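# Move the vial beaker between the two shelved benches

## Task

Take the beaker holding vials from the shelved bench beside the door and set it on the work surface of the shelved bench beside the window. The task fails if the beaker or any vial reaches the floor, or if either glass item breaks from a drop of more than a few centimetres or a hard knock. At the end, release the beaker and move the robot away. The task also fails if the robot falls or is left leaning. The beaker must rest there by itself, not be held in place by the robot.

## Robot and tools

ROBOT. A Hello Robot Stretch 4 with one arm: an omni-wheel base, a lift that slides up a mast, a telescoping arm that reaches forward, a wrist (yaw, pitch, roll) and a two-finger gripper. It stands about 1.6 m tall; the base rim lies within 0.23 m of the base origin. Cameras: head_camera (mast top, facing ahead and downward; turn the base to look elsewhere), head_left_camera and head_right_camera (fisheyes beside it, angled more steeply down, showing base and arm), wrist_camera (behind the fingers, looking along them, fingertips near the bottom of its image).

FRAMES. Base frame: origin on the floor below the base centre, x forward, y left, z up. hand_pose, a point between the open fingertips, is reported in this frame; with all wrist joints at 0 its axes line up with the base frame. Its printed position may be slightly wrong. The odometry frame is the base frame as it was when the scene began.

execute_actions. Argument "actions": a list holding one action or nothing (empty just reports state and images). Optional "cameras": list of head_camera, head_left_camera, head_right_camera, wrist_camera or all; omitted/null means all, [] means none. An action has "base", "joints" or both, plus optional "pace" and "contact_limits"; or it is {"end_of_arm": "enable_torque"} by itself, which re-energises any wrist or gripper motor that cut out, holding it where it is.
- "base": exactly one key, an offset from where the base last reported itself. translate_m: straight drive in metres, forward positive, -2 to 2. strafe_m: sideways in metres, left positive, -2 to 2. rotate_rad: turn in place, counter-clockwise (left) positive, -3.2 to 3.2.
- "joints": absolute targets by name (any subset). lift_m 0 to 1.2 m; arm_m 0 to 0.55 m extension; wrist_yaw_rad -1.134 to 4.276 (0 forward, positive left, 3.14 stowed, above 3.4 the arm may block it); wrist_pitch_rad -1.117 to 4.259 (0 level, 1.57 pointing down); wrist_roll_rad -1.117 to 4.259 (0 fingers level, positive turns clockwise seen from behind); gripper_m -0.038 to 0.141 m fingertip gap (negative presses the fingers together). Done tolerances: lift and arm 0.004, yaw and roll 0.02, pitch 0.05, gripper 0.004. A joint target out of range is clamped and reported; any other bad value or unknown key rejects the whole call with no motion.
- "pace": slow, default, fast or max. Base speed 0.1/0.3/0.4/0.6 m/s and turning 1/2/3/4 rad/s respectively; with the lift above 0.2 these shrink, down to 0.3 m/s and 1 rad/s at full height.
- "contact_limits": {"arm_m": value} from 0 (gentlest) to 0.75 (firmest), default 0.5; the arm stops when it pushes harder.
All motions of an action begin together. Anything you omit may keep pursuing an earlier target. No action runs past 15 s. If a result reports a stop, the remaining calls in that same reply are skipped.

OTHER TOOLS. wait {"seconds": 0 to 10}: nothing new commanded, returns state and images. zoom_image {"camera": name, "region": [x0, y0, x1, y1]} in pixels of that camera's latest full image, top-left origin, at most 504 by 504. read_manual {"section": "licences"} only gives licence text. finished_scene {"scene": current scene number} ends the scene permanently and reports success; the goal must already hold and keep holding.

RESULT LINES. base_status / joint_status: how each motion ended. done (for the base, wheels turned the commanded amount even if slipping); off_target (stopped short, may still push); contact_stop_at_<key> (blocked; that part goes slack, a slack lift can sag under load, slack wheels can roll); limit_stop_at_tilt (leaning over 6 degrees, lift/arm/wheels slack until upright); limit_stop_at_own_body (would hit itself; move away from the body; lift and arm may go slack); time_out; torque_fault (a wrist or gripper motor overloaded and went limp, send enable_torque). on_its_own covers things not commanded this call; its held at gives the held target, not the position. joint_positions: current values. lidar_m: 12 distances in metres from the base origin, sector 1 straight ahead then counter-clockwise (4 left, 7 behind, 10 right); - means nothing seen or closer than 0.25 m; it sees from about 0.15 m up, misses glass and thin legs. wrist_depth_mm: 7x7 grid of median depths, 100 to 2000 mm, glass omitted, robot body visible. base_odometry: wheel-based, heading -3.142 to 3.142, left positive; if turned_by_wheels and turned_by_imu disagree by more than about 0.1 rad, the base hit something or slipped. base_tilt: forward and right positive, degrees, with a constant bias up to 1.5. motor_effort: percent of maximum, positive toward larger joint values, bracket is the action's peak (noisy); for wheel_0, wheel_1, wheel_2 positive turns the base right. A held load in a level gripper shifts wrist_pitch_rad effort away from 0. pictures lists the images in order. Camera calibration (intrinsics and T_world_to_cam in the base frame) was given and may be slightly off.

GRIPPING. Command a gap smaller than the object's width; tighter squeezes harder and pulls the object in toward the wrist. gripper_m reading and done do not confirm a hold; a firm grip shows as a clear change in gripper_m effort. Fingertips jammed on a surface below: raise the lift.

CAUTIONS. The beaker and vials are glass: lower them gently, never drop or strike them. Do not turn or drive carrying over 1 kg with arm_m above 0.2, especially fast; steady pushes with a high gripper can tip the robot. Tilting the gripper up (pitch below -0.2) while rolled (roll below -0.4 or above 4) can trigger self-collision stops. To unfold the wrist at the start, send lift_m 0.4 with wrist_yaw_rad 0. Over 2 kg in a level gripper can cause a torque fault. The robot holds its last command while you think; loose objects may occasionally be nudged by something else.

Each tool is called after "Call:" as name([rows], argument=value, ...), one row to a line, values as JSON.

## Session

Call:
execute_actions(actions=[])

Scene clock: 0.00 s.
base_odometry: x=+0.000 y=+0.000 heading=+0.000 (m, m, rad; odometry frame)
turned_by_wheels: +0.000 (rad since the last result)
turned_by_imu: +0.000 (rad since the last result)
base_tilt: forward=+0.7 right=-0.3 (deg)
lidar_m: 1.84 1.87 1.56 1.45 1.48 1.43 1.29 1.32 2.00 1.20 1.22 1.52
base_status: not commanded
joint_positions: lift_m=+0.284 arm_m=-0.001 wrist_yaw_rad=+3.041 wrist_pitch_rad=+0.021 wrist_roll_rad=-0.010 gripper_m=+0.057
joint_status: not commanded
motor_effort: lift_m=+20 arm_m=+0 wrist_yaw_rad=+2 wrist_pitch_rad=-6 wrist_roll_rad=+1 gripper_m=-3 wheel_0=-1 wheel_1=+0 wheel_2=+0 (%)
hand_pose: x=-0.1086 y=+0.1159 z=+0.4557 quat_wxyz=(+0.050, -0.011, -0.004, +0.999) (m; base frame)
wrist_depth_mm: 170 206 - - - - 1983 / 143 144 - - - - 1983 / - 134 1430 1983 - - 1808 / - 139 225 - - - 1808 / 119 141 - - - - 1921 / 1983 - - 1863 208 1618 1464 / 1499 1397 1182 1182 1205 1008 1078
pictures: head_camera, head_left_camera, head_right_camera, wrist_camera
camera_calibration (this result's frames):
wrist_camera: T_world_to_cam=[[0.0528321, 0.992913, -0.106452, -0.0445928], [-0.0410689, -0.10435, -0.993692, 0.530501], [-0.997759, 0.0568707, 0.0352648, 0.0922292], [0, 0, 0, 1]] pos_world=[0.116165, 0.0943894, 0.519155]
Images, in order (width x height): head_camera 420x560, head_left_camera 420x672, head_right_camera 420x672, wrist_camera 616x392.

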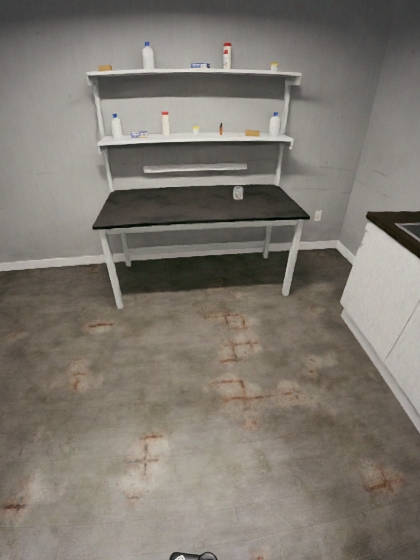

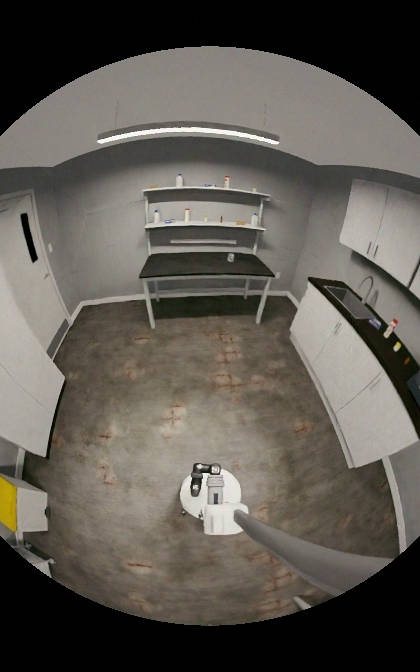

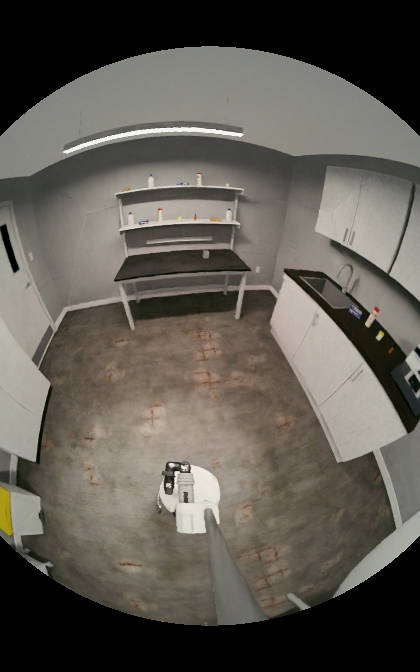

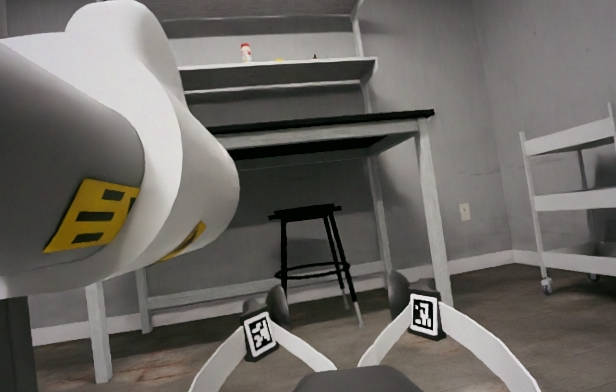

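Scene 2 starts with the robot facing the door bench, and the beaker is on it. I'll zoom in.

Call:
zoom_image(camera="head_camera", region=[80, 160, 320, 320])

Region (80, 160, 320, 320) of head_camera's 420x560 image, scaled by 2.100, with more detail than that image has.

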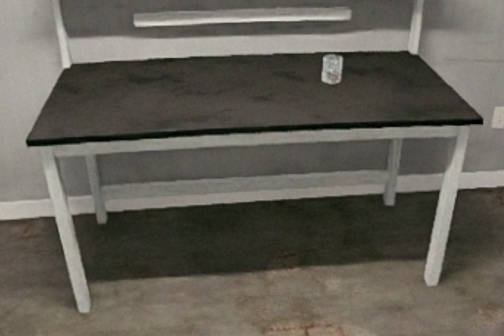

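I'll unfold the wrist, set the same grasp posture as in scene 1, and shift right toward the beaker's line.

Call:
execute_actions([
  {"base": {"strafe_m": -0.2}, "joints": {"lift_m": 0.69, "wrist_yaw_rad": 0, "wrist_pitch_rad": 0.2, "gripper_m": 0.135}},
])

Scene clock: 19.13 s.
base_odometry: x=+0.000 y=-0.200 heading=+0.000 (m, m, rad; odometry frame)
turned_by_wheels: +0.000 (rad since the last result)
turned_by_imu: +0.001 (rad since the last result)
base_tilt: forward=+0.6 right=-0.3 (deg)
lidar_m: 1.86 1.88 1.74 1.65 1.69 1.38 1.27 1.30 1.76 1.00 1.03 1.28
base_status: done
joint_positions: lift_m=+0.690 arm_m=-0.001 wrist_yaw_rad=+0.001 wrist_pitch_rad=+0.202 wrist_roll_rad=-0.010 gripper_m=+0.135
joint_status: all done
motor_effort: lift_m=+25(27) arm_m=+0(0) wrist_yaw_rad=+1(5) wrist_pitch_rad=-5(9) wrist_roll_rad=+2(0) gripper_m=-1(1) wheel_0=+0(8) wheel_1=+0(9) wheel_2=+0(2) (%)
hand_pose: x=+0.4523 y=-0.0873 z=+0.8099 quat_wxyz=(+0.995, -0.005, +0.101, +0.001) (m; base frame)
wrist_depth_mm: - - - - - - 1756 / - - - - - - 1808 / - - - - - - 1138 / - - - - - - 1182 / - - - - - - 1205 / - - - - 1921 187 1205 / 1863 1708 1464 1430 1397 1397 1229
pictures: head_camera, head_left_camera, head_right_camera, wrist_camera
camera_calibration (this result's frames):
wrist_camera: T_world_to_cam=[[0.0275872, -0.993193, -0.113166, 0.0087315], [-0.148834, 0.107866, -0.982962, 0.942874], [0.988477, 0.04396, -0.144845, -0.10269], [0, 0, 0, 1]] pos_world=[0.241597, -0.0885176, 0.912923]
Images, in order (width x height): head_camera 420x560, head_left_camera 420x672, head_right_camera 420x672, wrist_camera 616x392.

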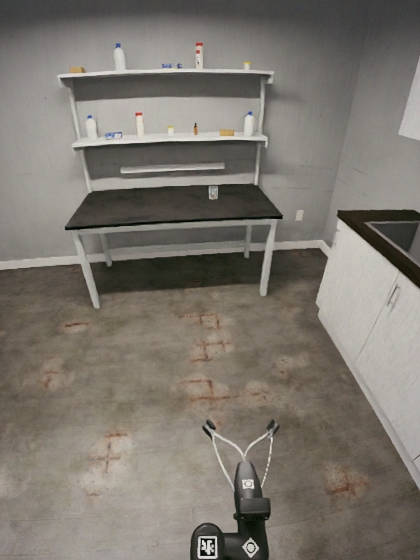

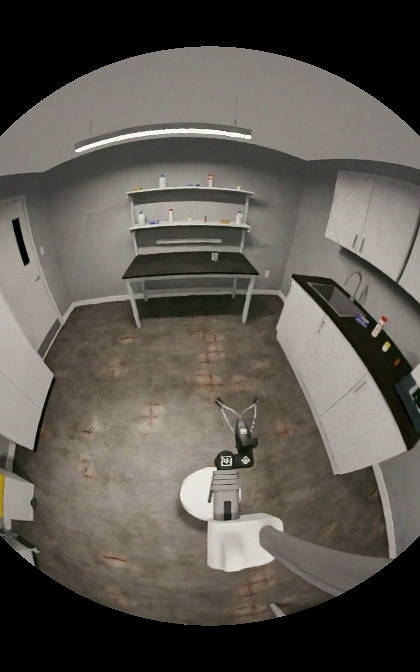

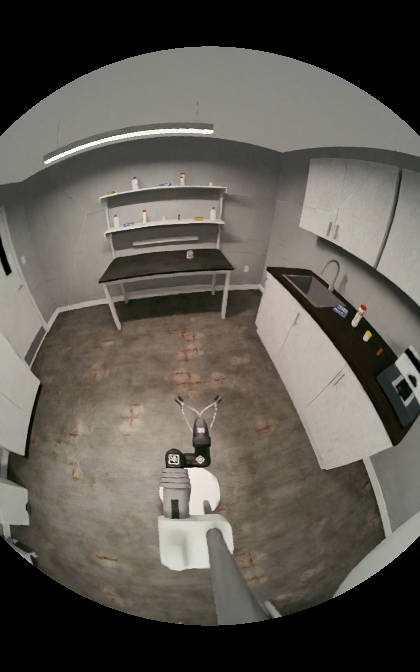

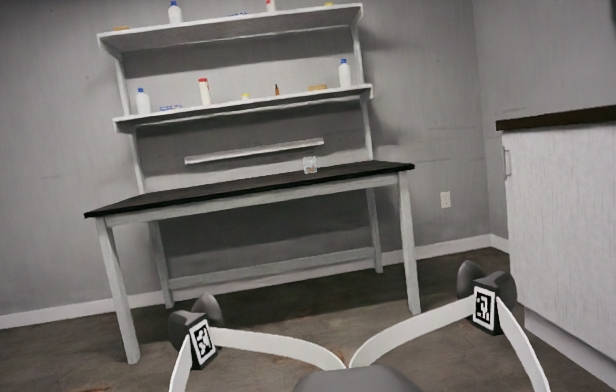

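The beaker is about 7 cm left of the gripper line. I'll drive closer and correct once I have a better view.

Call:
execute_actions([
  {"base": {"translate_m": 1.4}},
], cameras=["head_camera", "wrist_camera"])

Scene clock: 31.87 s.
base_odometry: x=+1.400 y=-0.200 heading=+0.000 (m, m, rad; odometry frame)
turned_by_wheels: +0.000 (rad since the last result)
turned_by_imu: -0.003 (rad since the last result)
base_tilt: forward=+0.6 right=-0.4 (deg)
lidar_m: 0.48 0.48 0.62 2.26 1.85 2.42 3.46 1.40 0.89 0.80 0.82 0.54
base_status: done
joint_positions: lift_m=+0.690 arm_m=-0.001 wrist_yaw_rad=+0.000 wrist_pitch_rad=+0.202 wrist_roll_rad=-0.010 gripper_m=+0.135
joint_status: not commanded
motor_effort: lift_m=+24(25) arm_m=+0(0) wrist_yaw_rad=+0(0) wrist_pitch_rad=-5(5) wrist_roll_rad=-2(0) gripper_m=-1(1) wheel_0=+0(5) wheel_1=+1(6) wheel_2=+1(12) (%)
hand_pose: x=+0.4523 y=-0.0873 z=+0.8100 quat_wxyz=(+0.995, -0.005, +0.101, +0.001) (m; base frame)
wrist_depth_mm: 699 741 820 904 946 1078 1118 / 976 991 1025 1060 1078 1118 1160 / 991 991 1042 1060 1078 1138 1138 / 1008 1008 1042 1078 891 732 1160 / 788 683 591 517 466 418 387 / 427 399 353 342 314 187 309 / 306 283 279 285 340 351 1255
pictures: head_camera, wrist_camera
camera_calibration (this result's frames):
wrist_camera: T_world_to_cam=[[0.0273299, -0.9932, -0.113166, 0.00878311], [-0.148806, 0.107904, -0.982962, 0.942939], [0.988489, 0.0437039, -0.144845, -0.102681], [0, 0, 0, 1]] pos_world=[0.241574, -0.0885363, 0.912994]
Images, in order (width x height): head_camera 420x560, wrist_camera 616x392.

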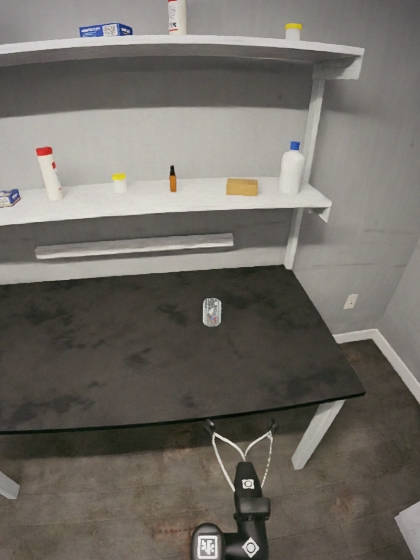

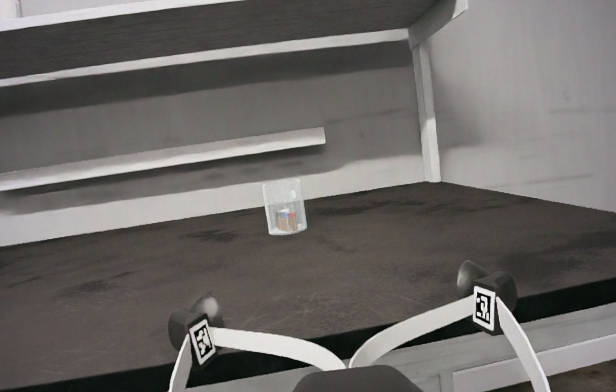

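The beaker is at about (0.93, -0.01) and the bench is angled slightly. Rotating left by about 0.08 rad both squares me to the bench and puts the beaker on the gripper line.

Call:
execute_actions([
  {"base": {"rotate_rad": 0.083}},
], cameras=["head_camera", "wrist_camera"])

Scene clock: 40.30 s.
base_odometry: x=+1.400 y=-0.200 heading=+0.083 (m, m, rad; odometry frame)
turned_by_wheels: +0.083 (rad since the last result)
turned_by_imu: +0.086 (rad since the last result)
base_tilt: forward=+0.6 right=-0.4 (deg)
lidar_m: 0.48 0.49 0.68 1.86 1.89 2.52 2.93 1.24 0.86 0.81 0.75 0.52
base_status: done
joint_positions: lift_m=+0.690 arm_m=-0.001 wrist_yaw_rad=+0.000 wrist_pitch_rad=+0.202 wrist_roll_rad=-0.010 gripper_m=+0.135
joint_status: not commanded
motor_effort: lift_m=+24(24) arm_m=+0(0) wrist_yaw_rad=+2(1) wrist_pitch_rad=-6(6) wrist_roll_rad=+1(0) gripper_m=-2(0) wheel_0=-1(6) wheel_1=+0(4) wheel_2=-1(5) (%)
hand_pose: x=+0.4523 y=-0.0874 z=+0.8100 quat_wxyz=(+0.995, -0.005, +0.101, +0.001) (m; base frame)
wrist_depth_mm: 741 750 809 904 1008 1025 1025 / 1008 1025 1025 1042 1060 1060 1078 / 1042 1025 1060 1042 1078 1078 1078 / 1060 1098 1078 1060 878 741 676 / 778 668 585 521 466 415 387 / 433 397 353 338 315 187 279 / 304 283 276 277 278 325 325
pictures: head_camera, wrist_camera
camera_calibration (this result's frames):
wrist_camera: T_world_to_cam=[[0.0272542, -0.993202, -0.113166, 0.00879602], [-0.148797, 0.107916, -0.982962, 0.942937], [0.988492, 0.0436286, -0.144845, -0.102682], [0, 0, 0, 1]] pos_world=[0.241567, -0.0885418, 0.912994]
Images, in order (width x height): head_camera 420x560, wrist_camera 616x392.

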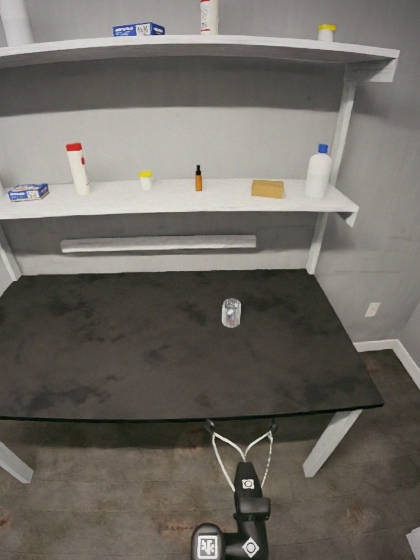

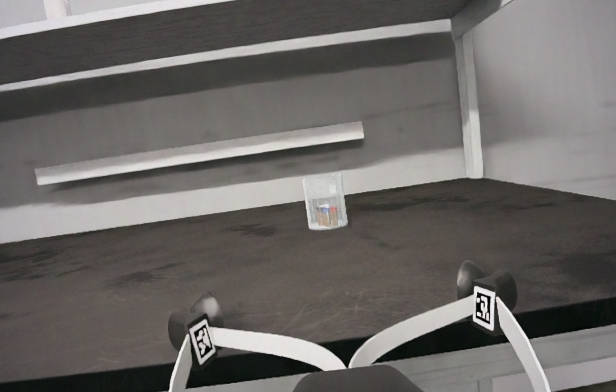

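The beaker is lined up at y≈-0.088. I'll drive in 0.18 m and partly extend the arm.

Call:
execute_actions([
  {"base": {"translate_m": 0.18}, "joints": {"arm_m": 0.16}},
], cameras=["head_camera", "wrist_camera"])

Scene clock: 47.07 s.
base_odometry: x=+1.579 y=-0.185 heading=+0.083 (m, m, rad; odometry frame)
turned_by_wheels: +0.000 (rad since the last result)
turned_by_imu: +0.001 (rad since the last result)
base_tilt: forward=+0.7 right=-0.3 (deg)
lidar_m: 0.30 0.32 0.44 2.28 1.91 2.54 3.68 1.23 0.86 0.80 0.47 0.32
base_status: done
joint_positions: lift_m=+0.690 arm_m=+0.159 wrist_yaw_rad=+0.000 wrist_pitch_rad=+0.202 wrist_roll_rad=-0.010 gripper_m=+0.135
joint_status: all done
motor_effort: lift_m=+24(24) arm_m=+8(9) wrist_yaw_rad=+3(2) wrist_pitch_rad=-6(8) wrist_roll_rad=+0(0) gripper_m=-1(1) wheel_0=-1(6) wheel_1=+2(5) wheel_2=+0(9) (%)
hand_pose: x=+0.6122 y=-0.0874 z=+0.8100 quat_wxyz=(+0.995, -0.005, +0.101, +0.000) (m; base frame)
wrist_depth_mm: 676 676 691 691 699 699 715 / 691 691 699 707 715 715 715 / 699 707 654 715 741 723 668 / 723 723 732 732 741 732 640 / 723 676 580 504 459 415 382 / 427 394 351 317 310 187 272 / 303 279 235 228 224 218 218
pictures: head_camera, wrist_camera
camera_calibration (this result's frames):
wrist_camera: T_world_to_cam=[[0.0271049, -0.993206, -0.113167, 0.0044878], [-0.14883, 0.107937, -0.982954, 0.966738], [0.988491, 0.0434855, -0.144894, -0.260722], [0, 0, 0, 1]] pos_world=[0.401479, -0.0885522, 0.91299]
Images, in order (width x height): head_camera 420x560, wrist_camera 616x392.

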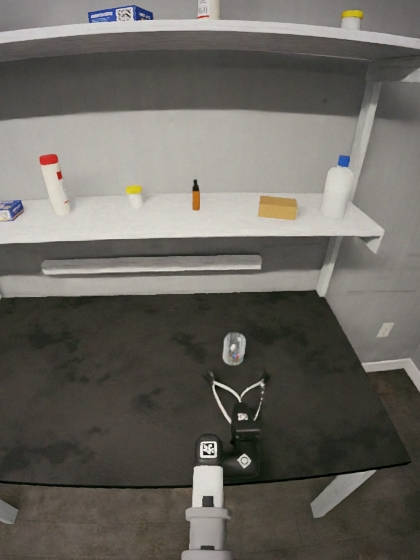

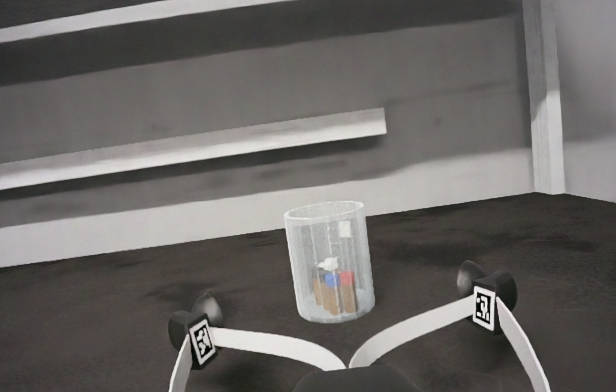

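I'll extend further, aiming for the same apparent beaker size in the wrist camera as at the scene 1 grasp.

Call:
execute_actions([
  {"joints": {"arm_m": 0.25}, "pace": "slow"},
], cameras=["head_camera", "wrist_camera"])

Scene clock: 54.37 s.
base_odometry: x=+1.579 y=-0.185 heading=+0.083 (m, m, rad; odometry frame)
turned_by_wheels: +0.000 (rad since the last result)
turned_by_imu: +0.001 (rad since the last result)
base_tilt: forward=+0.6 right=-0.3 (deg)
lidar_m: 0.30 0.32 0.42 2.28 1.90 2.55 3.68 1.25 0.84 0.78 0.46 0.34
base_status: not commanded
joint_positions: lift_m=+0.690 arm_m=+0.249 wrist_yaw_rad=+0.000 wrist_pitch_rad=+0.202 wrist_roll_rad=-0.010 gripper_m=+0.135
joint_status: all done
motor_effort: lift_m=+24(24) arm_m=+8(8) wrist_yaw_rad=+1(2) wrist_pitch_rad=-7(8) wrist_roll_rad=+2(1) gripper_m=-1(0) wheel_0=-1(1) wheel_1=+2(2) wheel_2=+0(0) (%)
hand_pose: x=+0.7021 y=-0.0874 z=+0.8100 quat_wxyz=(+0.995, -0.005, +0.101, +0.000) (m; base frame)
wrist_depth_mm: 585 597 591 603 609 615 559 / 597 603 609 609 627 621 627 / 609 549 549 549 634 640 634 / 627 627 640 640 647 661 580 / 640 647 580 512 449 410 379 / 427 392 349 322 309 187 272 / 303 277 233 216 220 216 216
pictures: head_camera, wrist_camera
camera_calibration (this result's frames):
wrist_camera: T_world_to_cam=[[0.0271047, -0.993206, -0.113167, 0.00204965], [-0.148831, 0.107937, -0.982954, 0.980126], [0.988491, 0.0434855, -0.144894, -0.349644], [0, 0, 0, 1]] pos_world=[0.491437, -0.0885522, 0.91299]
Images, in order (width x height): head_camera 420x560, wrist_camera 616x392.

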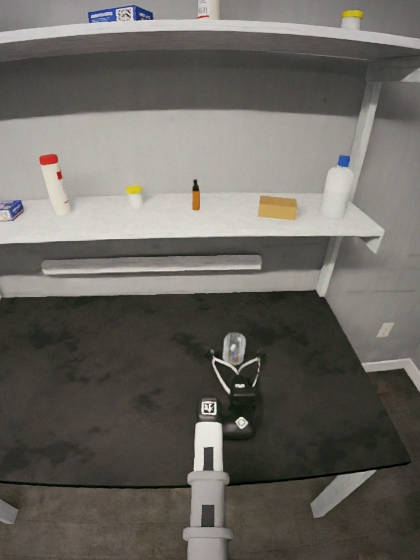

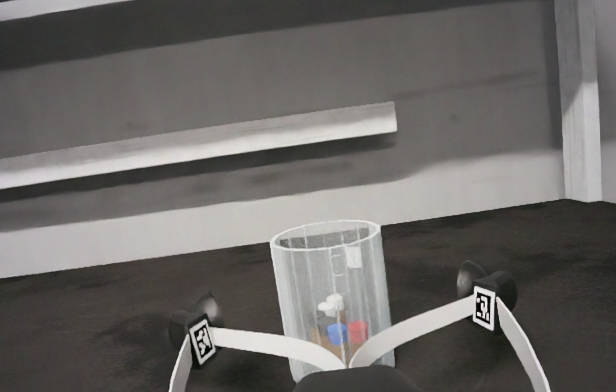

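The beaker is between the fingers. I'll extend 2 cm more and then close.

Call:
execute_actions([
  {"joints": {"arm_m": 0.27}, "pace": "slow"},
], cameras=["wrist_camera"])

Call:
execute_actions([
  {"joints": {"gripper_m": 0.05}, "pace": "slow"},
], cameras=["head_camera", "wrist_camera"])

Scene clock: 59.73 s.
base_odometry: x=+1.579 y=-0.185 heading=+0.083 (m, m, rad; odometry frame)
turned_by_wheels: +0.000 (rad since the last result)
turned_by_imu: +0.001 (rad since the last result)
base_tilt: forward=+0.7 right=-0.3 (deg)
lidar_m: 0.30 0.32 0.42 2.28 1.90 2.55 3.67 1.22 0.86 0.80 0.48 0.32
base_status: not commanded
joint_positions: lift_m=+0.690 arm_m=+0.269 wrist_yaw_rad=+0.000 wrist_pitch_rad=+0.202 wrist_roll_rad=-0.010 gripper_m=+0.135
joint_status: all done
motor_effort: lift_m=+24(24) arm_m=+8(7) wrist_yaw_rad=+2(2) wrist_pitch_rad=-6(7) wrist_roll_rad=+1(1) gripper_m=-1(1) wheel_0=-1(1) wheel_1=+2(2) wheel_2=+0(0) (%)
hand_pose: x=+0.7221 y=-0.0874 z=+0.8100 quat_wxyz=(+0.995, -0.005, +0.101, +0.000) (m; base frame)
wrist_depth_mm: 569 574 580 585 585 603 585 / 580 585 591 597 603 603 603 / 591 525 525 525 615 621 621 / 615 609 615 621 621 634 580 / 621 615 580 512 459 413 382 / 424 389 349 334 310 187 271 / 300 277 235 195 219 218 216
pictures: wrist_camera
camera_calibration (this result's frames):
wrist_camera: T_world_to_cam=[[0.0271049, -0.993206, -0.113167, 0.0015075], [-0.14883, 0.107937, -0.982954, 0.983103], [0.988491, 0.0434856, -0.144894, -0.369413], [0, 0, 0, 1]] pos_world=[0.511436, -0.0885522, 0.91299]
Images, in order (width x height): wrist_camera 616x392.

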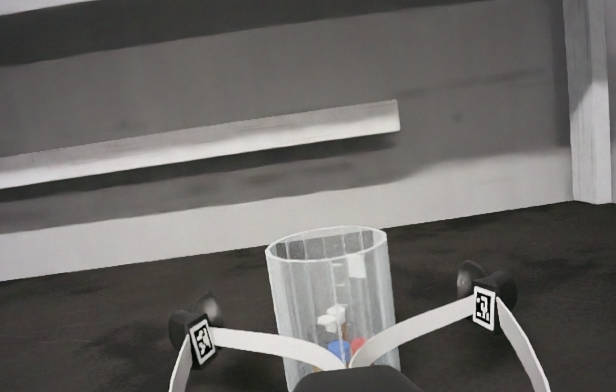

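Scene clock: 63.57 s.
base_odometry: x=+1.579 y=-0.185 heading=+0.083 (m, m, rad; odometry frame)
turned_by_wheels: +0.000 (rad since the last result)
turned_by_imu: +0.001 (rad since the last result)
base_tilt: forward=+0.5 right=-0.2 (deg)
lidar_m: 0.31 0.32 0.43 2.28 1.90 2.55 3.69 1.26 0.85 0.78 0.47 0.32
base_status: not commanded
joint_positions: lift_m=+0.690 arm_m=+0.269 wrist_yaw_rad=+0.000 wrist_pitch_rad=+0.203 wrist_roll_rad=-0.010 gripper_m=+0.050
joint_status: all done
motor_effort: lift_m=+24(24) arm_m=+8(8) wrist_yaw_rad=+2(1) wrist_pitch_rad=-11(11) wrist_roll_rad=+1(1) gripper_m=-10(7) wheel_0=-1(1) wheel_1=+2(2) wheel_2=+0(0) (%)
hand_pose: x=+0.7221 y=-0.0874 z=+0.8097 quat_wxyz=(+0.995, -0.005, +0.101, +0.001) (m; base frame)
wrist_depth_mm: 569 580 569 585 591 597 597 / 585 585 597 597 603 609 597 / 585 525 525 530 615 621 621 / 609 609 615 615 621 627 574 / 615 621 580 508 459 407 377 / 421 392 359 315 278 277 267 / 298 279 187 211 217 208 217
pictures: head_camera, wrist_camera
camera_calibration (this result's frames):
wrist_camera: T_world_to_cam=[[0.0269878, -0.993206, -0.113195, 0.00158306], [-0.149848, 0.107937, -0.9828, 0.983416], [0.988341, 0.0434857, -0.145917, -0.368459], [0, 0, 0, 1]] pos_world=[0.511484, -0.0885522, 0.912916]
Images, in order (width x height): head_camera 420x560, wrist_camera 616x392.

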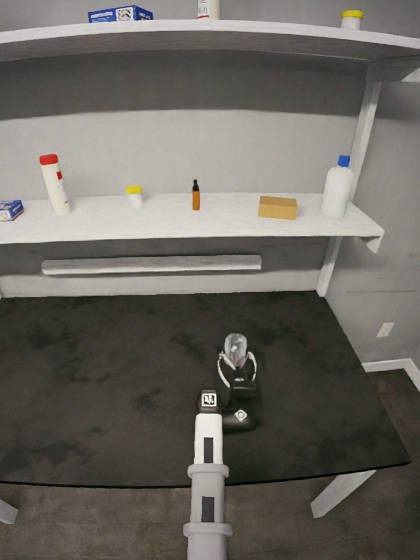

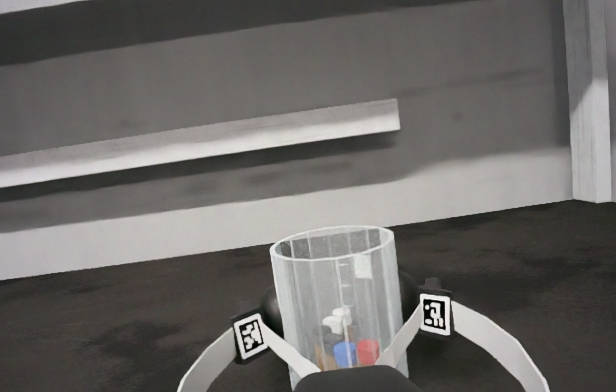

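The beaker is gripped, with gripper effort at -10. I'll lift slowly and check.

Call:
execute_actions([
  {"joints": {"lift_m": 0.74}, "pace": "slow"},
], cameras=["wrist_camera"])

Scene clock: 67.63 s.
base_odometry: x=+1.579 y=-0.185 heading=+0.083 (m, m, rad; odometry frame)
turned_by_wheels: +0.000 (rad since the last result)
turned_by_imu: +0.001 (rad since the last result)
base_tilt: forward=+0.6 right=-0.2 (deg)
lidar_m: 0.30 0.32 0.42 2.28 1.90 2.57 3.68 1.24 0.85 0.80 0.47 0.32
base_status: not commanded
joint_positions: lift_m=+0.740 arm_m=+0.269 wrist_yaw_rad=+0.000 wrist_pitch_rad=+0.203 wrist_roll_rad=-0.010 gripper_m=+0.050
joint_status: all done
motor_effort: lift_m=+26(27) arm_m=+8(8) wrist_yaw_rad=+1(2) wrist_pitch_rad=-11(10) wrist_roll_rad=-2(2) gripper_m=-12(11) wheel_0=-1(1) wheel_1=+2(2) wheel_2=+0(0) (%)
hand_pose: x=+0.7221 y=-0.0874 z=+0.8595 quat_wxyz=(+0.995, -0.005, +0.102, +0.001) (m; base frame)
wrist_depth_mm: 569 580 585 585 591 597 597 / 580 585 591 591 603 603 603 / 597 603 609 603 609 621 621 / 535 535 621 621 627 634 634 / 627 627 627 627 640 549 500 / 569 521 480 424 373 373 362 / 399 370 188 212 291 279 287
pictures: wrist_camera
camera_calibration (this result's frames):
wrist_camera: T_world_to_cam=[[0.0269545, -0.993206, -0.113203, 0.0072508], [-0.150137, 0.107937, -0.982756, 1.03252], [0.988298, 0.0434856, -0.146207, -0.360898], [0, 0, 0, 1]] pos_world=[0.511498, -0.0885522, 0.962772]
Images, in order (width x height): wrist_camera 616x392.

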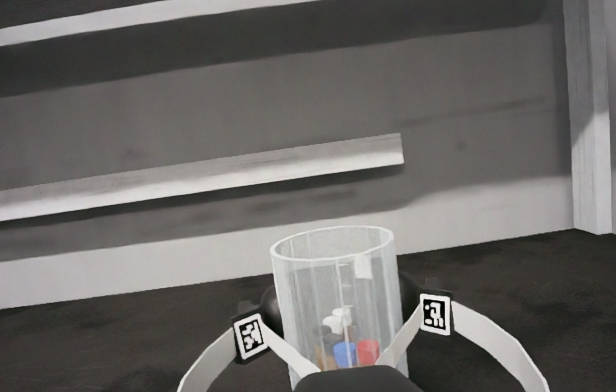

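The beaker is held. I'll retract the arm and back away, then turn toward the window bench behind me.

Call:
execute_actions([
  {"base": {"translate_m": -0.5}, "joints": {"arm_m": 0.0}},
], cameras=[])

Call:
execute_actions([
  {"base": {"rotate_rad": 3.07}},
])

Scene clock: 73.17 s.
base_odometry: x=+1.081 y=-0.226 heading=+0.083 (m, m, rad; odometry frame)
turned_by_wheels: +0.000 (rad since the last result)
turned_by_imu: +0.004 (rad since the last result)
base_tilt: forward=+0.6 right=-0.4 (deg)
lidar_m: 0.79 0.82 1.11 1.81 1.84 2.61 2.56 1.28 0.88 0.83 0.86 0.84
base_status: done
joint_positions: lift_m=+0.740 arm_m=+0.001 wrist_yaw_rad=+0.000 wrist_pitch_rad=+0.204 wrist_roll_rad=-0.010 gripper_m=+0.050
joint_status: all done
motor_effort: lift_m=+25(26) arm_m=-8(8) wrist_yaw_rad=+2(1) wrist_pitch_rad=-11(9) wrist_roll_rad=+1(1) gripper_m=-13(12) wheel_0=-2(6) wheel_1=-1(6) wheel_2=-1(10) (%)
hand_pose: x=+0.4548 y=-0.0874 z=+0.8595 quat_wxyz=(+0.995, -0.005, +0.102, +0.000) (m; base frame)
wrist_depth_mm: 1281 1308 1336 1308 1138 1336 1366 / 1160 1255 1281 1366 1366 1366 1397 / 1366 1336 1366 1366 1397 1397 1397 / 1397 1397 1397 1366 1160 1025 1430 / 1060 904 778 691 647 640 640 / 647 647 647 647 647 1499 1098 / 1464 1464 188 211 1366 1366 723
pictures: none
No camera images: the call's "cameras" was empty. Leave "cameras" out to get every camera's image.

Scene clock: 76.00 s.
base_odometry: x=+1.081 y=-0.226 heading=-3.130 (m, m, rad; odometry frame)
turned_by_wheels: +3.070 (rad since the last result)
turned_by_imu: +3.137 (rad since the last result)
base_tilt: forward=+0.6 right=-0.2 (deg)
lidar_m: 2.33 1.38 0.90 0.83 0.84 0.86 0.80 0.82 1.02 1.81 1.82 2.36
base_status: done
joint_positions: lift_m=+0.740 arm_m=+0.001 wrist_yaw_rad=+0.000 wrist_pitch_rad=+0.204 wrist_roll_rad=-0.010 gripper_m=+0.050
joint_status: not commanded
motor_effort: lift_m=+24(25) arm_m=-8(8) wrist_yaw_rad=+1(1) wrist_pitch_rad=-10(10) wrist_roll_rad=-1(1) gripper_m=-12(12) wheel_0=-1(6) wheel_1=+0(6) wheel_2=+0(9) (%)
hand_pose: x=+0.4548 y=-0.0873 z=+0.8595 quat_wxyz=(+0.995, -0.005, +0.102, +0.001) (m; base frame)
wrist_depth_mm: - - - - - - - / - - - - - - - / - - - - - - - / - - - - - - - / - - - - - - - / - - - - 1808 1863 1863 / 1983 1863 188 211 1430 1397 1430
pictures: head_camera, head_left_camera, head_right_camera, wrist_camera
camera_calibration (this result's frames):
wrist_camera: T_world_to_cam=[[0.0271591, -0.9932, -0.113209, 0.0144334], [-0.150385, 0.107902, -0.982721, 0.992492], [0.988254, 0.0437149, -0.146432, -0.0965667], [0, 0, 0, 1]] pos_world=[0.244297, -0.0885355, 0.962836]
Images, in order (width x height): head_camera 420x560, head_left_camera 420x672, head_right_camera 420x672, wrist_camera 616x392.

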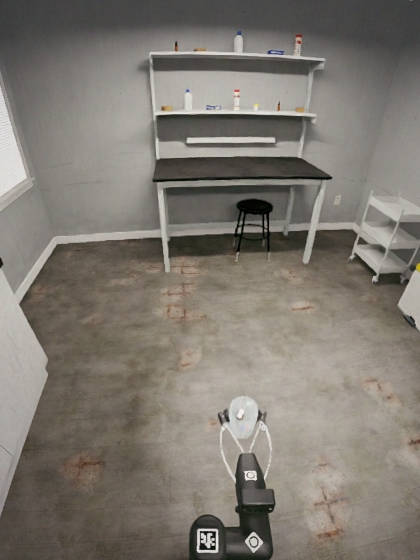

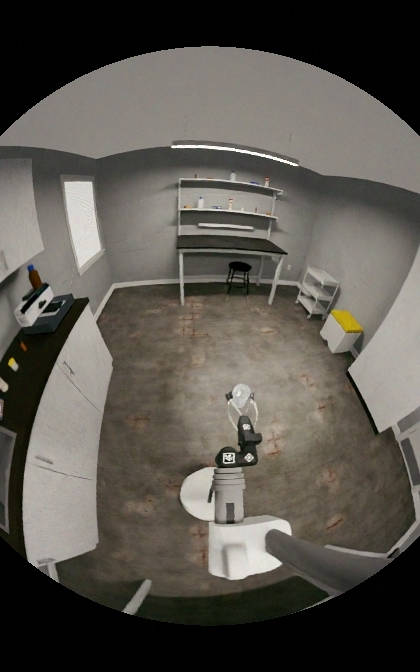

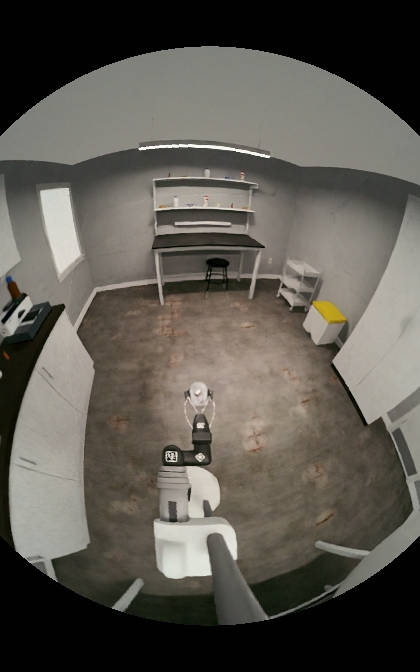

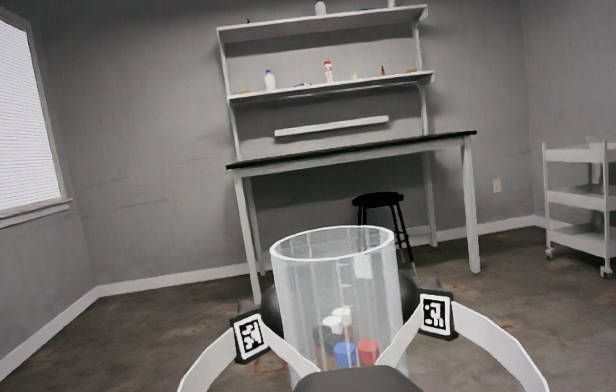

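The window bench is straight ahead at about 2.33 m. I'll drive forward while raising the lift to clear the higher surface.

Call:
execute_actions([
  {"base": {"translate_m": 1.8}, "joints": {"lift_m": 0.92}},
], cameras=["head_camera", "wrist_camera"])

Scene clock: 88.10 s.
base_odometry: x=-0.719 y=-0.247 heading=-3.130 (m, m, rad; odometry frame)
turned_by_wheels: +0.000 (rad since the last result)
turned_by_imu: -0.006 (rad since the last result)
base_tilt: forward=+0.6 right=-0.3 (deg)
lidar_m: 0.56 0.57 1.70 1.68 1.19 1.36 2.73 2.65 1.85 1.59 0.93 0.61
base_status: done
joint_positions: lift_m=+0.920 arm_m=+0.001 wrist_yaw_rad=+0.000 wrist_pitch_rad=+0.204 wrist_roll_rad=-0.010 gripper_m=+0.050
joint_status: all done
motor_effort: lift_m=+25(27) arm_m=-7(8) wrist_yaw_rad=+1(1) wrist_pitch_rad=-10(14) wrist_roll_rad=+2(0) gripper_m=-12(13) wheel_0=-1(5) wheel_1=+2(5) wheel_2=+0(9) (%)
hand_pose: x=+0.4548 y=-0.0874 z=+1.0394 quat_wxyz=(+0.995, -0.005, +0.102, +0.001) (m; base frame)
wrist_depth_mm: 1008 1042 1078 1078 891 976 991 / 798 878 1078 1138 1138 1182 1205 / 1025 1098 1098 1138 1138 1205 1229 / 1060 1098 1138 1160 1182 1098 976 / 1098 1042 891 798 707 640 580 / 654 603 559 492 430 427 413 / 462 427 189 211 375 377 439
pictures: head_camera, wrist_camera
camera_calibration (this result's frames):
wrist_camera: T_world_to_cam=[[0.0269661, -0.993205, -0.113209, 0.0348388], [-0.150362, 0.107931, -0.982722, 1.16932], [0.988263, 0.0435225, -0.14643, -0.0701954], [0, 0, 0, 1]] pos_world=[0.244254, -0.0885495, 1.14278]
Images, in order (width x height): head_camera 420x560, wrist_camera 616x392.

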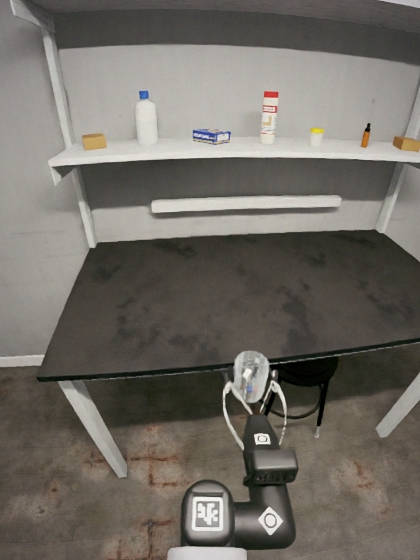

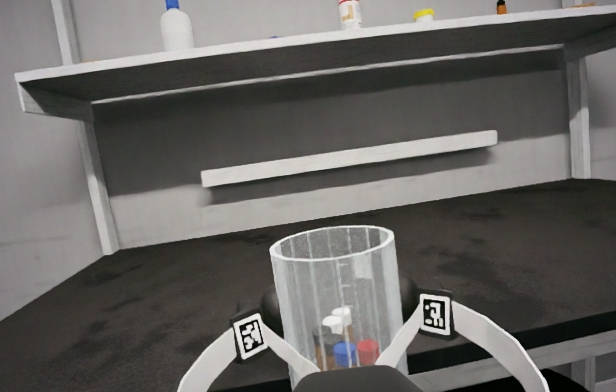

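The surface is clear and the stool is far enough to the right. I'll move in 0.22 m and extend the arm.

Call:
execute_actions([
  {"base": {"translate_m": 0.22}, "joints": {"arm_m": 0.2}},
], cameras=["head_camera", "wrist_camera"])

Scene clock: 96.63 s.
base_odometry: x=-0.939 y=-0.250 heading=-3.130 (m, m, rad; odometry frame)
turned_by_wheels: +0.000 (rad since the last result)
turned_by_imu: +0.001 (rad since the last result)
base_tilt: forward=+0.7 right=-0.3 (deg)
lidar_m: 0.34 0.35 0.43 1.68 1.34 1.40 3.49 2.90 1.73 1.55 0.57 0.38
base_status: done
joint_positions: lift_m=+0.920 arm_m=+0.199 wrist_yaw_rad=+0.000 wrist_pitch_rad=+0.204 wrist_roll_rad=-0.010 gripper_m=+0.050
joint_status: all done
motor_effort: lift_m=+25(25) arm_m=+8(8) wrist_yaw_rad=+3(3) wrist_pitch_rad=-10(9) wrist_roll_rad=+1(0) gripper_m=-12(11) wheel_0=+1(4) wheel_1=+1(6) wheel_2=+0(9) (%)
hand_pose: x=+0.6521 y=-0.0874 z=+1.0395 quat_wxyz=(+0.995, -0.005, +0.102, +0.001) (m; base frame)
wrist_depth_mm: 512 554 597 683 715 723 741 / 661 676 683 707 715 732 759 / 661 683 715 715 732 741 759 / 683 691 707 723 750 768 788 / 691 699 723 741 699 627 574 / 654 603 549 488 424 424 413 / 459 424 188 211 330 320 329
pictures: head_camera, wrist_camera
camera_calibration (this result's frames):
wrist_camera: T_world_to_cam=[[0.0270498, -0.993203, -0.113207, 0.0294858], [-0.150307, 0.10792, -0.982731, 1.19898], [0.988269, 0.0435985, -0.146366, -0.26526], [0, 0, 0, 1]] pos_world=[0.441566, -0.0885439, 1.14279]
Images, in order (width x height): head_camera 420x560, wrist_camera 616x392.

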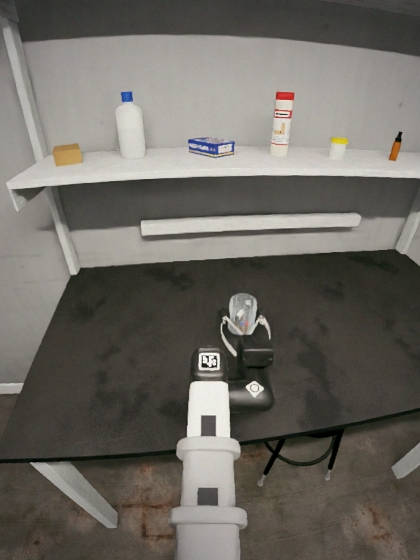

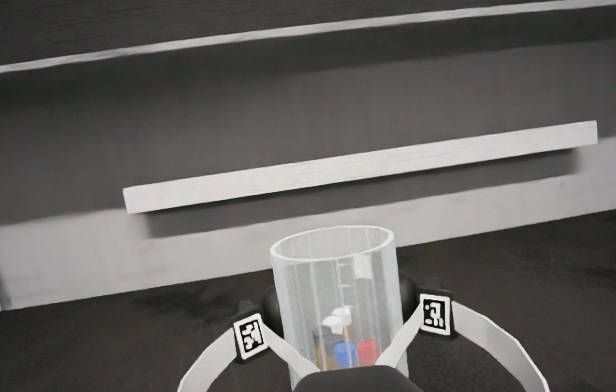

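I'll lower slowly. The depth reference suggests contact at lift of about 0.841.

Call:
execute_actions([
  {"joints": {"lift_m": 0.848}, "pace": "slow"},
], cameras=["wrist_camera"])

Scene clock: 101.13 s.
base_odometry: x=-0.939 y=-0.250 heading=-3.130 (m, m, rad; odometry frame)
turned_by_wheels: +0.000 (rad since the last result)
turned_by_imu: +0.001 (rad since the last result)
base_tilt: forward=+0.6 right=-0.3 (deg)
lidar_m: 0.34 0.35 0.43 1.68 1.33 1.39 3.51 2.90 1.72 1.53 0.57 0.37
base_status: not commanded
joint_positions: lift_m=+0.848 arm_m=+0.199 wrist_yaw_rad=+0.000 wrist_pitch_rad=+0.204 wrist_roll_rad=-0.010 gripper_m=+0.050
joint_status: all done
motor_effort: lift_m=+15(22) arm_m=+8(8) wrist_yaw_rad=+1(1) wrist_pitch_rad=-11(10) wrist_roll_rad=-1(1) gripper_m=-13(12) wheel_0=+1(1) wheel_1=+2(1) wheel_2=-1(0) (%)
hand_pose: x=+0.6521 y=-0.0874 z=+0.9683 quat_wxyz=(+0.995, -0.005, +0.102, +0.001) (m; base frame)
wrist_depth_mm: 647 661 668 691 707 732 741 / 654 661 691 707 715 741 750 / 661 683 691 707 732 750 768 / 683 691 715 723 741 759 661 / 699 691 603 535 473 427 392 / 442 410 375 332 291 290 281 / 314 290 188 211 226 219 228
pictures: wrist_camera
camera_calibration (this result's frames):
wrist_camera: T_world_to_cam=[[0.0270497, -0.993203, -0.113207, 0.0214283], [-0.150307, 0.10792, -0.982731, 1.12904], [0.988269, 0.0435984, -0.146366, -0.27568], [0, 0, 0, 1]] pos_world=[0.441568, -0.0885439, 1.07162]
Images, in order (width x height): wrist_camera 616x392.

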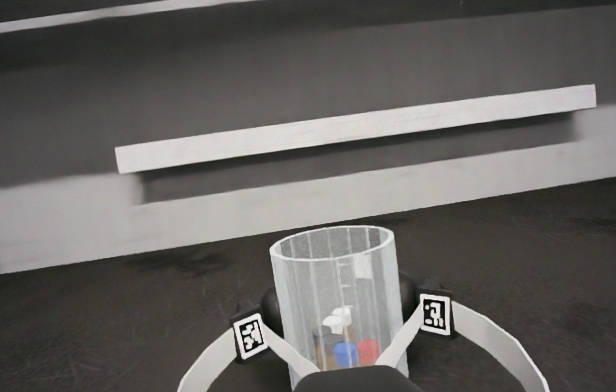

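About 7 mm remain. I'll lower a touch more and then release.

Call:
execute_actions([
  {"joints": {"lift_m": 0.842}, "pace": "slow"},
], cameras=[])

Call:
execute_actions([
  {"joints": {"gripper_m": 0.135}, "pace": "slow"},
], cameras=["head_camera", "wrist_camera"])

Scene clock: 104.83 s.
base_odometry: x=-0.939 y=-0.250 heading=-3.130 (m, m, rad; odometry frame)
turned_by_wheels: +0.000 (rad since the last result)
turned_by_imu: +0.001 (rad since the last result)
base_tilt: forward=+0.6 right=-0.2 (deg)
lidar_m: 0.34 0.35 0.44 1.70 1.33 1.38 3.51 2.89 1.73 1.55 0.56 0.37
base_status: not commanded
joint_positions: lift_m=+0.842 arm_m=+0.199 wrist_yaw_rad=+0.000 wrist_pitch_rad=+0.204 wrist_roll_rad=-0.010 gripper_m=+0.050
joint_status: all done
motor_effort: lift_m=+15(16) arm_m=+8(8) wrist_yaw_rad=+2(1) wrist_pitch_rad=-12(10) wrist_roll_rad=+0(1) gripper_m=-12(12) wheel_0=+2(2) wheel_1=+1(1) wheel_2=+0(1) (%)
hand_pose: x=+0.6521 y=-0.0874 z=+0.9623 quat_wxyz=(+0.995, -0.005, +0.102, +0.001) (m; base frame)
wrist_depth_mm: 647 654 676 691 707 715 741 / 654 668 683 707 715 741 750 / 668 676 691 699 732 759 778 / 676 691 715 732 741 732 634 / 691 668 574 517 455 410 379 / 424 392 362 320 279 277 271 / 301 279 189 211 218 210 218
pictures: none
No camera images: the call's "cameras" was empty. Leave "cameras" out to get every camera's image.

Scene clock: 108.67 s.
base_odometry: x=-0.939 y=-0.250 heading=-3.130 (m, m, rad; odometry frame)
turned_by_wheels: +0.000 (rad since the last result)
turned_by_imu: +0.001 (rad since the last result)
base_tilt: forward=+0.6 right=-0.3 (deg)
lidar_m: 0.34 0.35 0.45 1.68 1.33 1.40 3.51 2.89 1.74 1.54 0.58 0.36
base_status: not commanded
joint_positions: lift_m=+0.842 arm_m=+0.199 wrist_yaw_rad=+0.000 wrist_pitch_rad=+0.203 wrist_roll_rad=-0.010 gripper_m=+0.135
joint_status: all done
motor_effort: lift_m=+15(15) arm_m=+8(8) wrist_yaw_rad=+0(1) wrist_pitch_rad=-9(9) wrist_roll_rad=+0(1) gripper_m=-1(12) wheel_0=+1(1) wheel_1=+1(2) wheel_2=+0(0) (%)
hand_pose: x=+0.6522 y=-0.0874 z=+0.9626 quat_wxyz=(+0.995, -0.005, +0.101, +0.001) (m; base frame)
wrist_depth_mm: 640 661 676 683 707 732 741 / 661 676 691 707 715 741 741 / 668 676 640 707 741 759 768 / 691 699 715 741 741 732 634 / 691 676 585 512 462 413 382 / 430 394 351 332 312 186 272 / 303 279 236 194 220 219 219
pictures: head_camera, wrist_camera
camera_calibration (this result's frames):
wrist_camera: T_world_to_cam=[[0.027163, -0.993203, -0.11318, 0.0206807], [-0.149323, 0.10792, -0.982881, 1.12294], [0.988415, 0.0435984, -0.145377, -0.277622], [0, 0, 0, 1]] pos_world=[0.441525, -0.0885439, 1.0657]
Images, in order (width x height): head_camera 420x560, wrist_camera 616x392.

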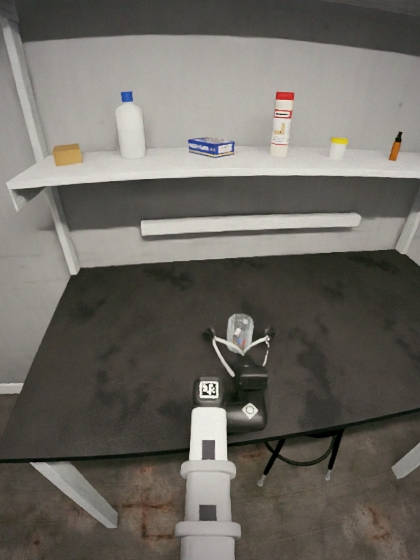

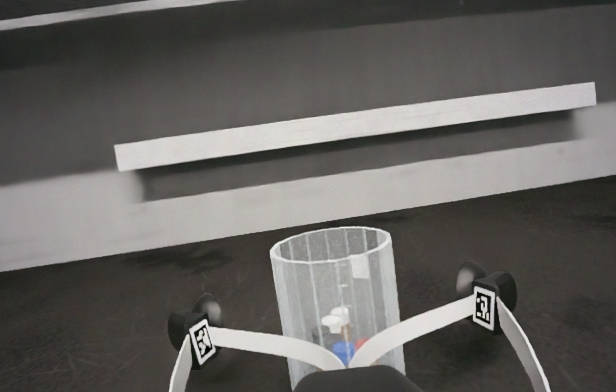

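The beaker is released and standing. I'll retract the arm and back away.

Call:
execute_actions([
  {"base": {"translate_m": -0.5}, "joints": {"arm_m": 0.0}},
], cameras=["head_camera", "wrist_camera"])

Scene clock: 113.73 s.
base_odometry: x=-0.439 y=-0.244 heading=-3.130 (m, m, rad; odometry frame)
turned_by_wheels: +0.000 (rad since the last result)
turned_by_imu: +0.004 (rad since the last result)
base_tilt: forward=+0.6 right=-0.3 (deg)
lidar_m: 0.83 0.84 1.75 1.62 1.07 1.31 2.44 2.37 1.76 1.66 1.40 0.90
base_status: done
joint_positions: lift_m=+0.842 arm_m=+0.001 wrist_yaw_rad=+0.000 wrist_pitch_rad=+0.202 wrist_roll_rad=-0.010 gripper_m=+0.135
joint_status: all done
motor_effort: lift_m=+14(15) arm_m=-7(7) wrist_yaw_rad=+2(2) wrist_pitch_rad=-6(9) wrist_roll_rad=+0(0) gripper_m=-4(1) wheel_0=+0(5) wheel_1=+0(6) wheel_2=-1(9) (%)
hand_pose: x=+0.4549 y=-0.0874 z=+0.9627 quat_wxyz=(+0.995, -0.005, +0.101, +0.000) (m; base frame)
wrist_depth_mm: 1308 1336 1308 1182 1366 1308 1397 / 1281 1229 1336 1366 1397 1464 1499 / 1336 1366 1397 1397 1430 1464 1537 / 1366 1336 1397 1138 891 732 715 / 1336 683 668 676 691 715 1618 / 647 1430 1308 1464 1499 186 1618 / 1397 1430 1430 1397 917 1464 1499
pictures: head_camera, wrist_camera
camera_calibration (this result's frames):
wrist_camera: T_world_to_cam=[[0.0270477, -0.993207, -0.113172, 0.0260493], [-0.149006, 0.107943, -0.982927, 1.09345], [0.988466, 0.0434492, -0.145074, -0.0829287], [0, 0, 0, 1]] pos_world=[0.244198, -0.0885548, 1.0657]
Images, in order (width x height): head_camera 420x560, wrist_camera 616x392.

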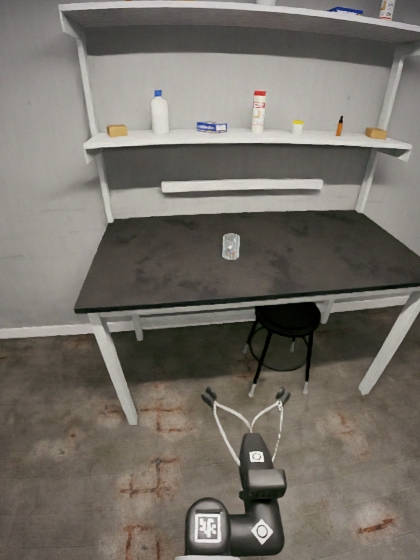

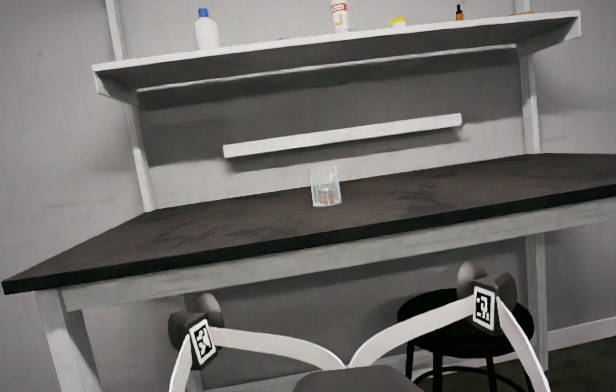

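The beaker is standing upright in the middle of the window bench's work surface, and the robot has moved clear.

Call:
finished_scene(scene=2)

The scene is finished: the task was done.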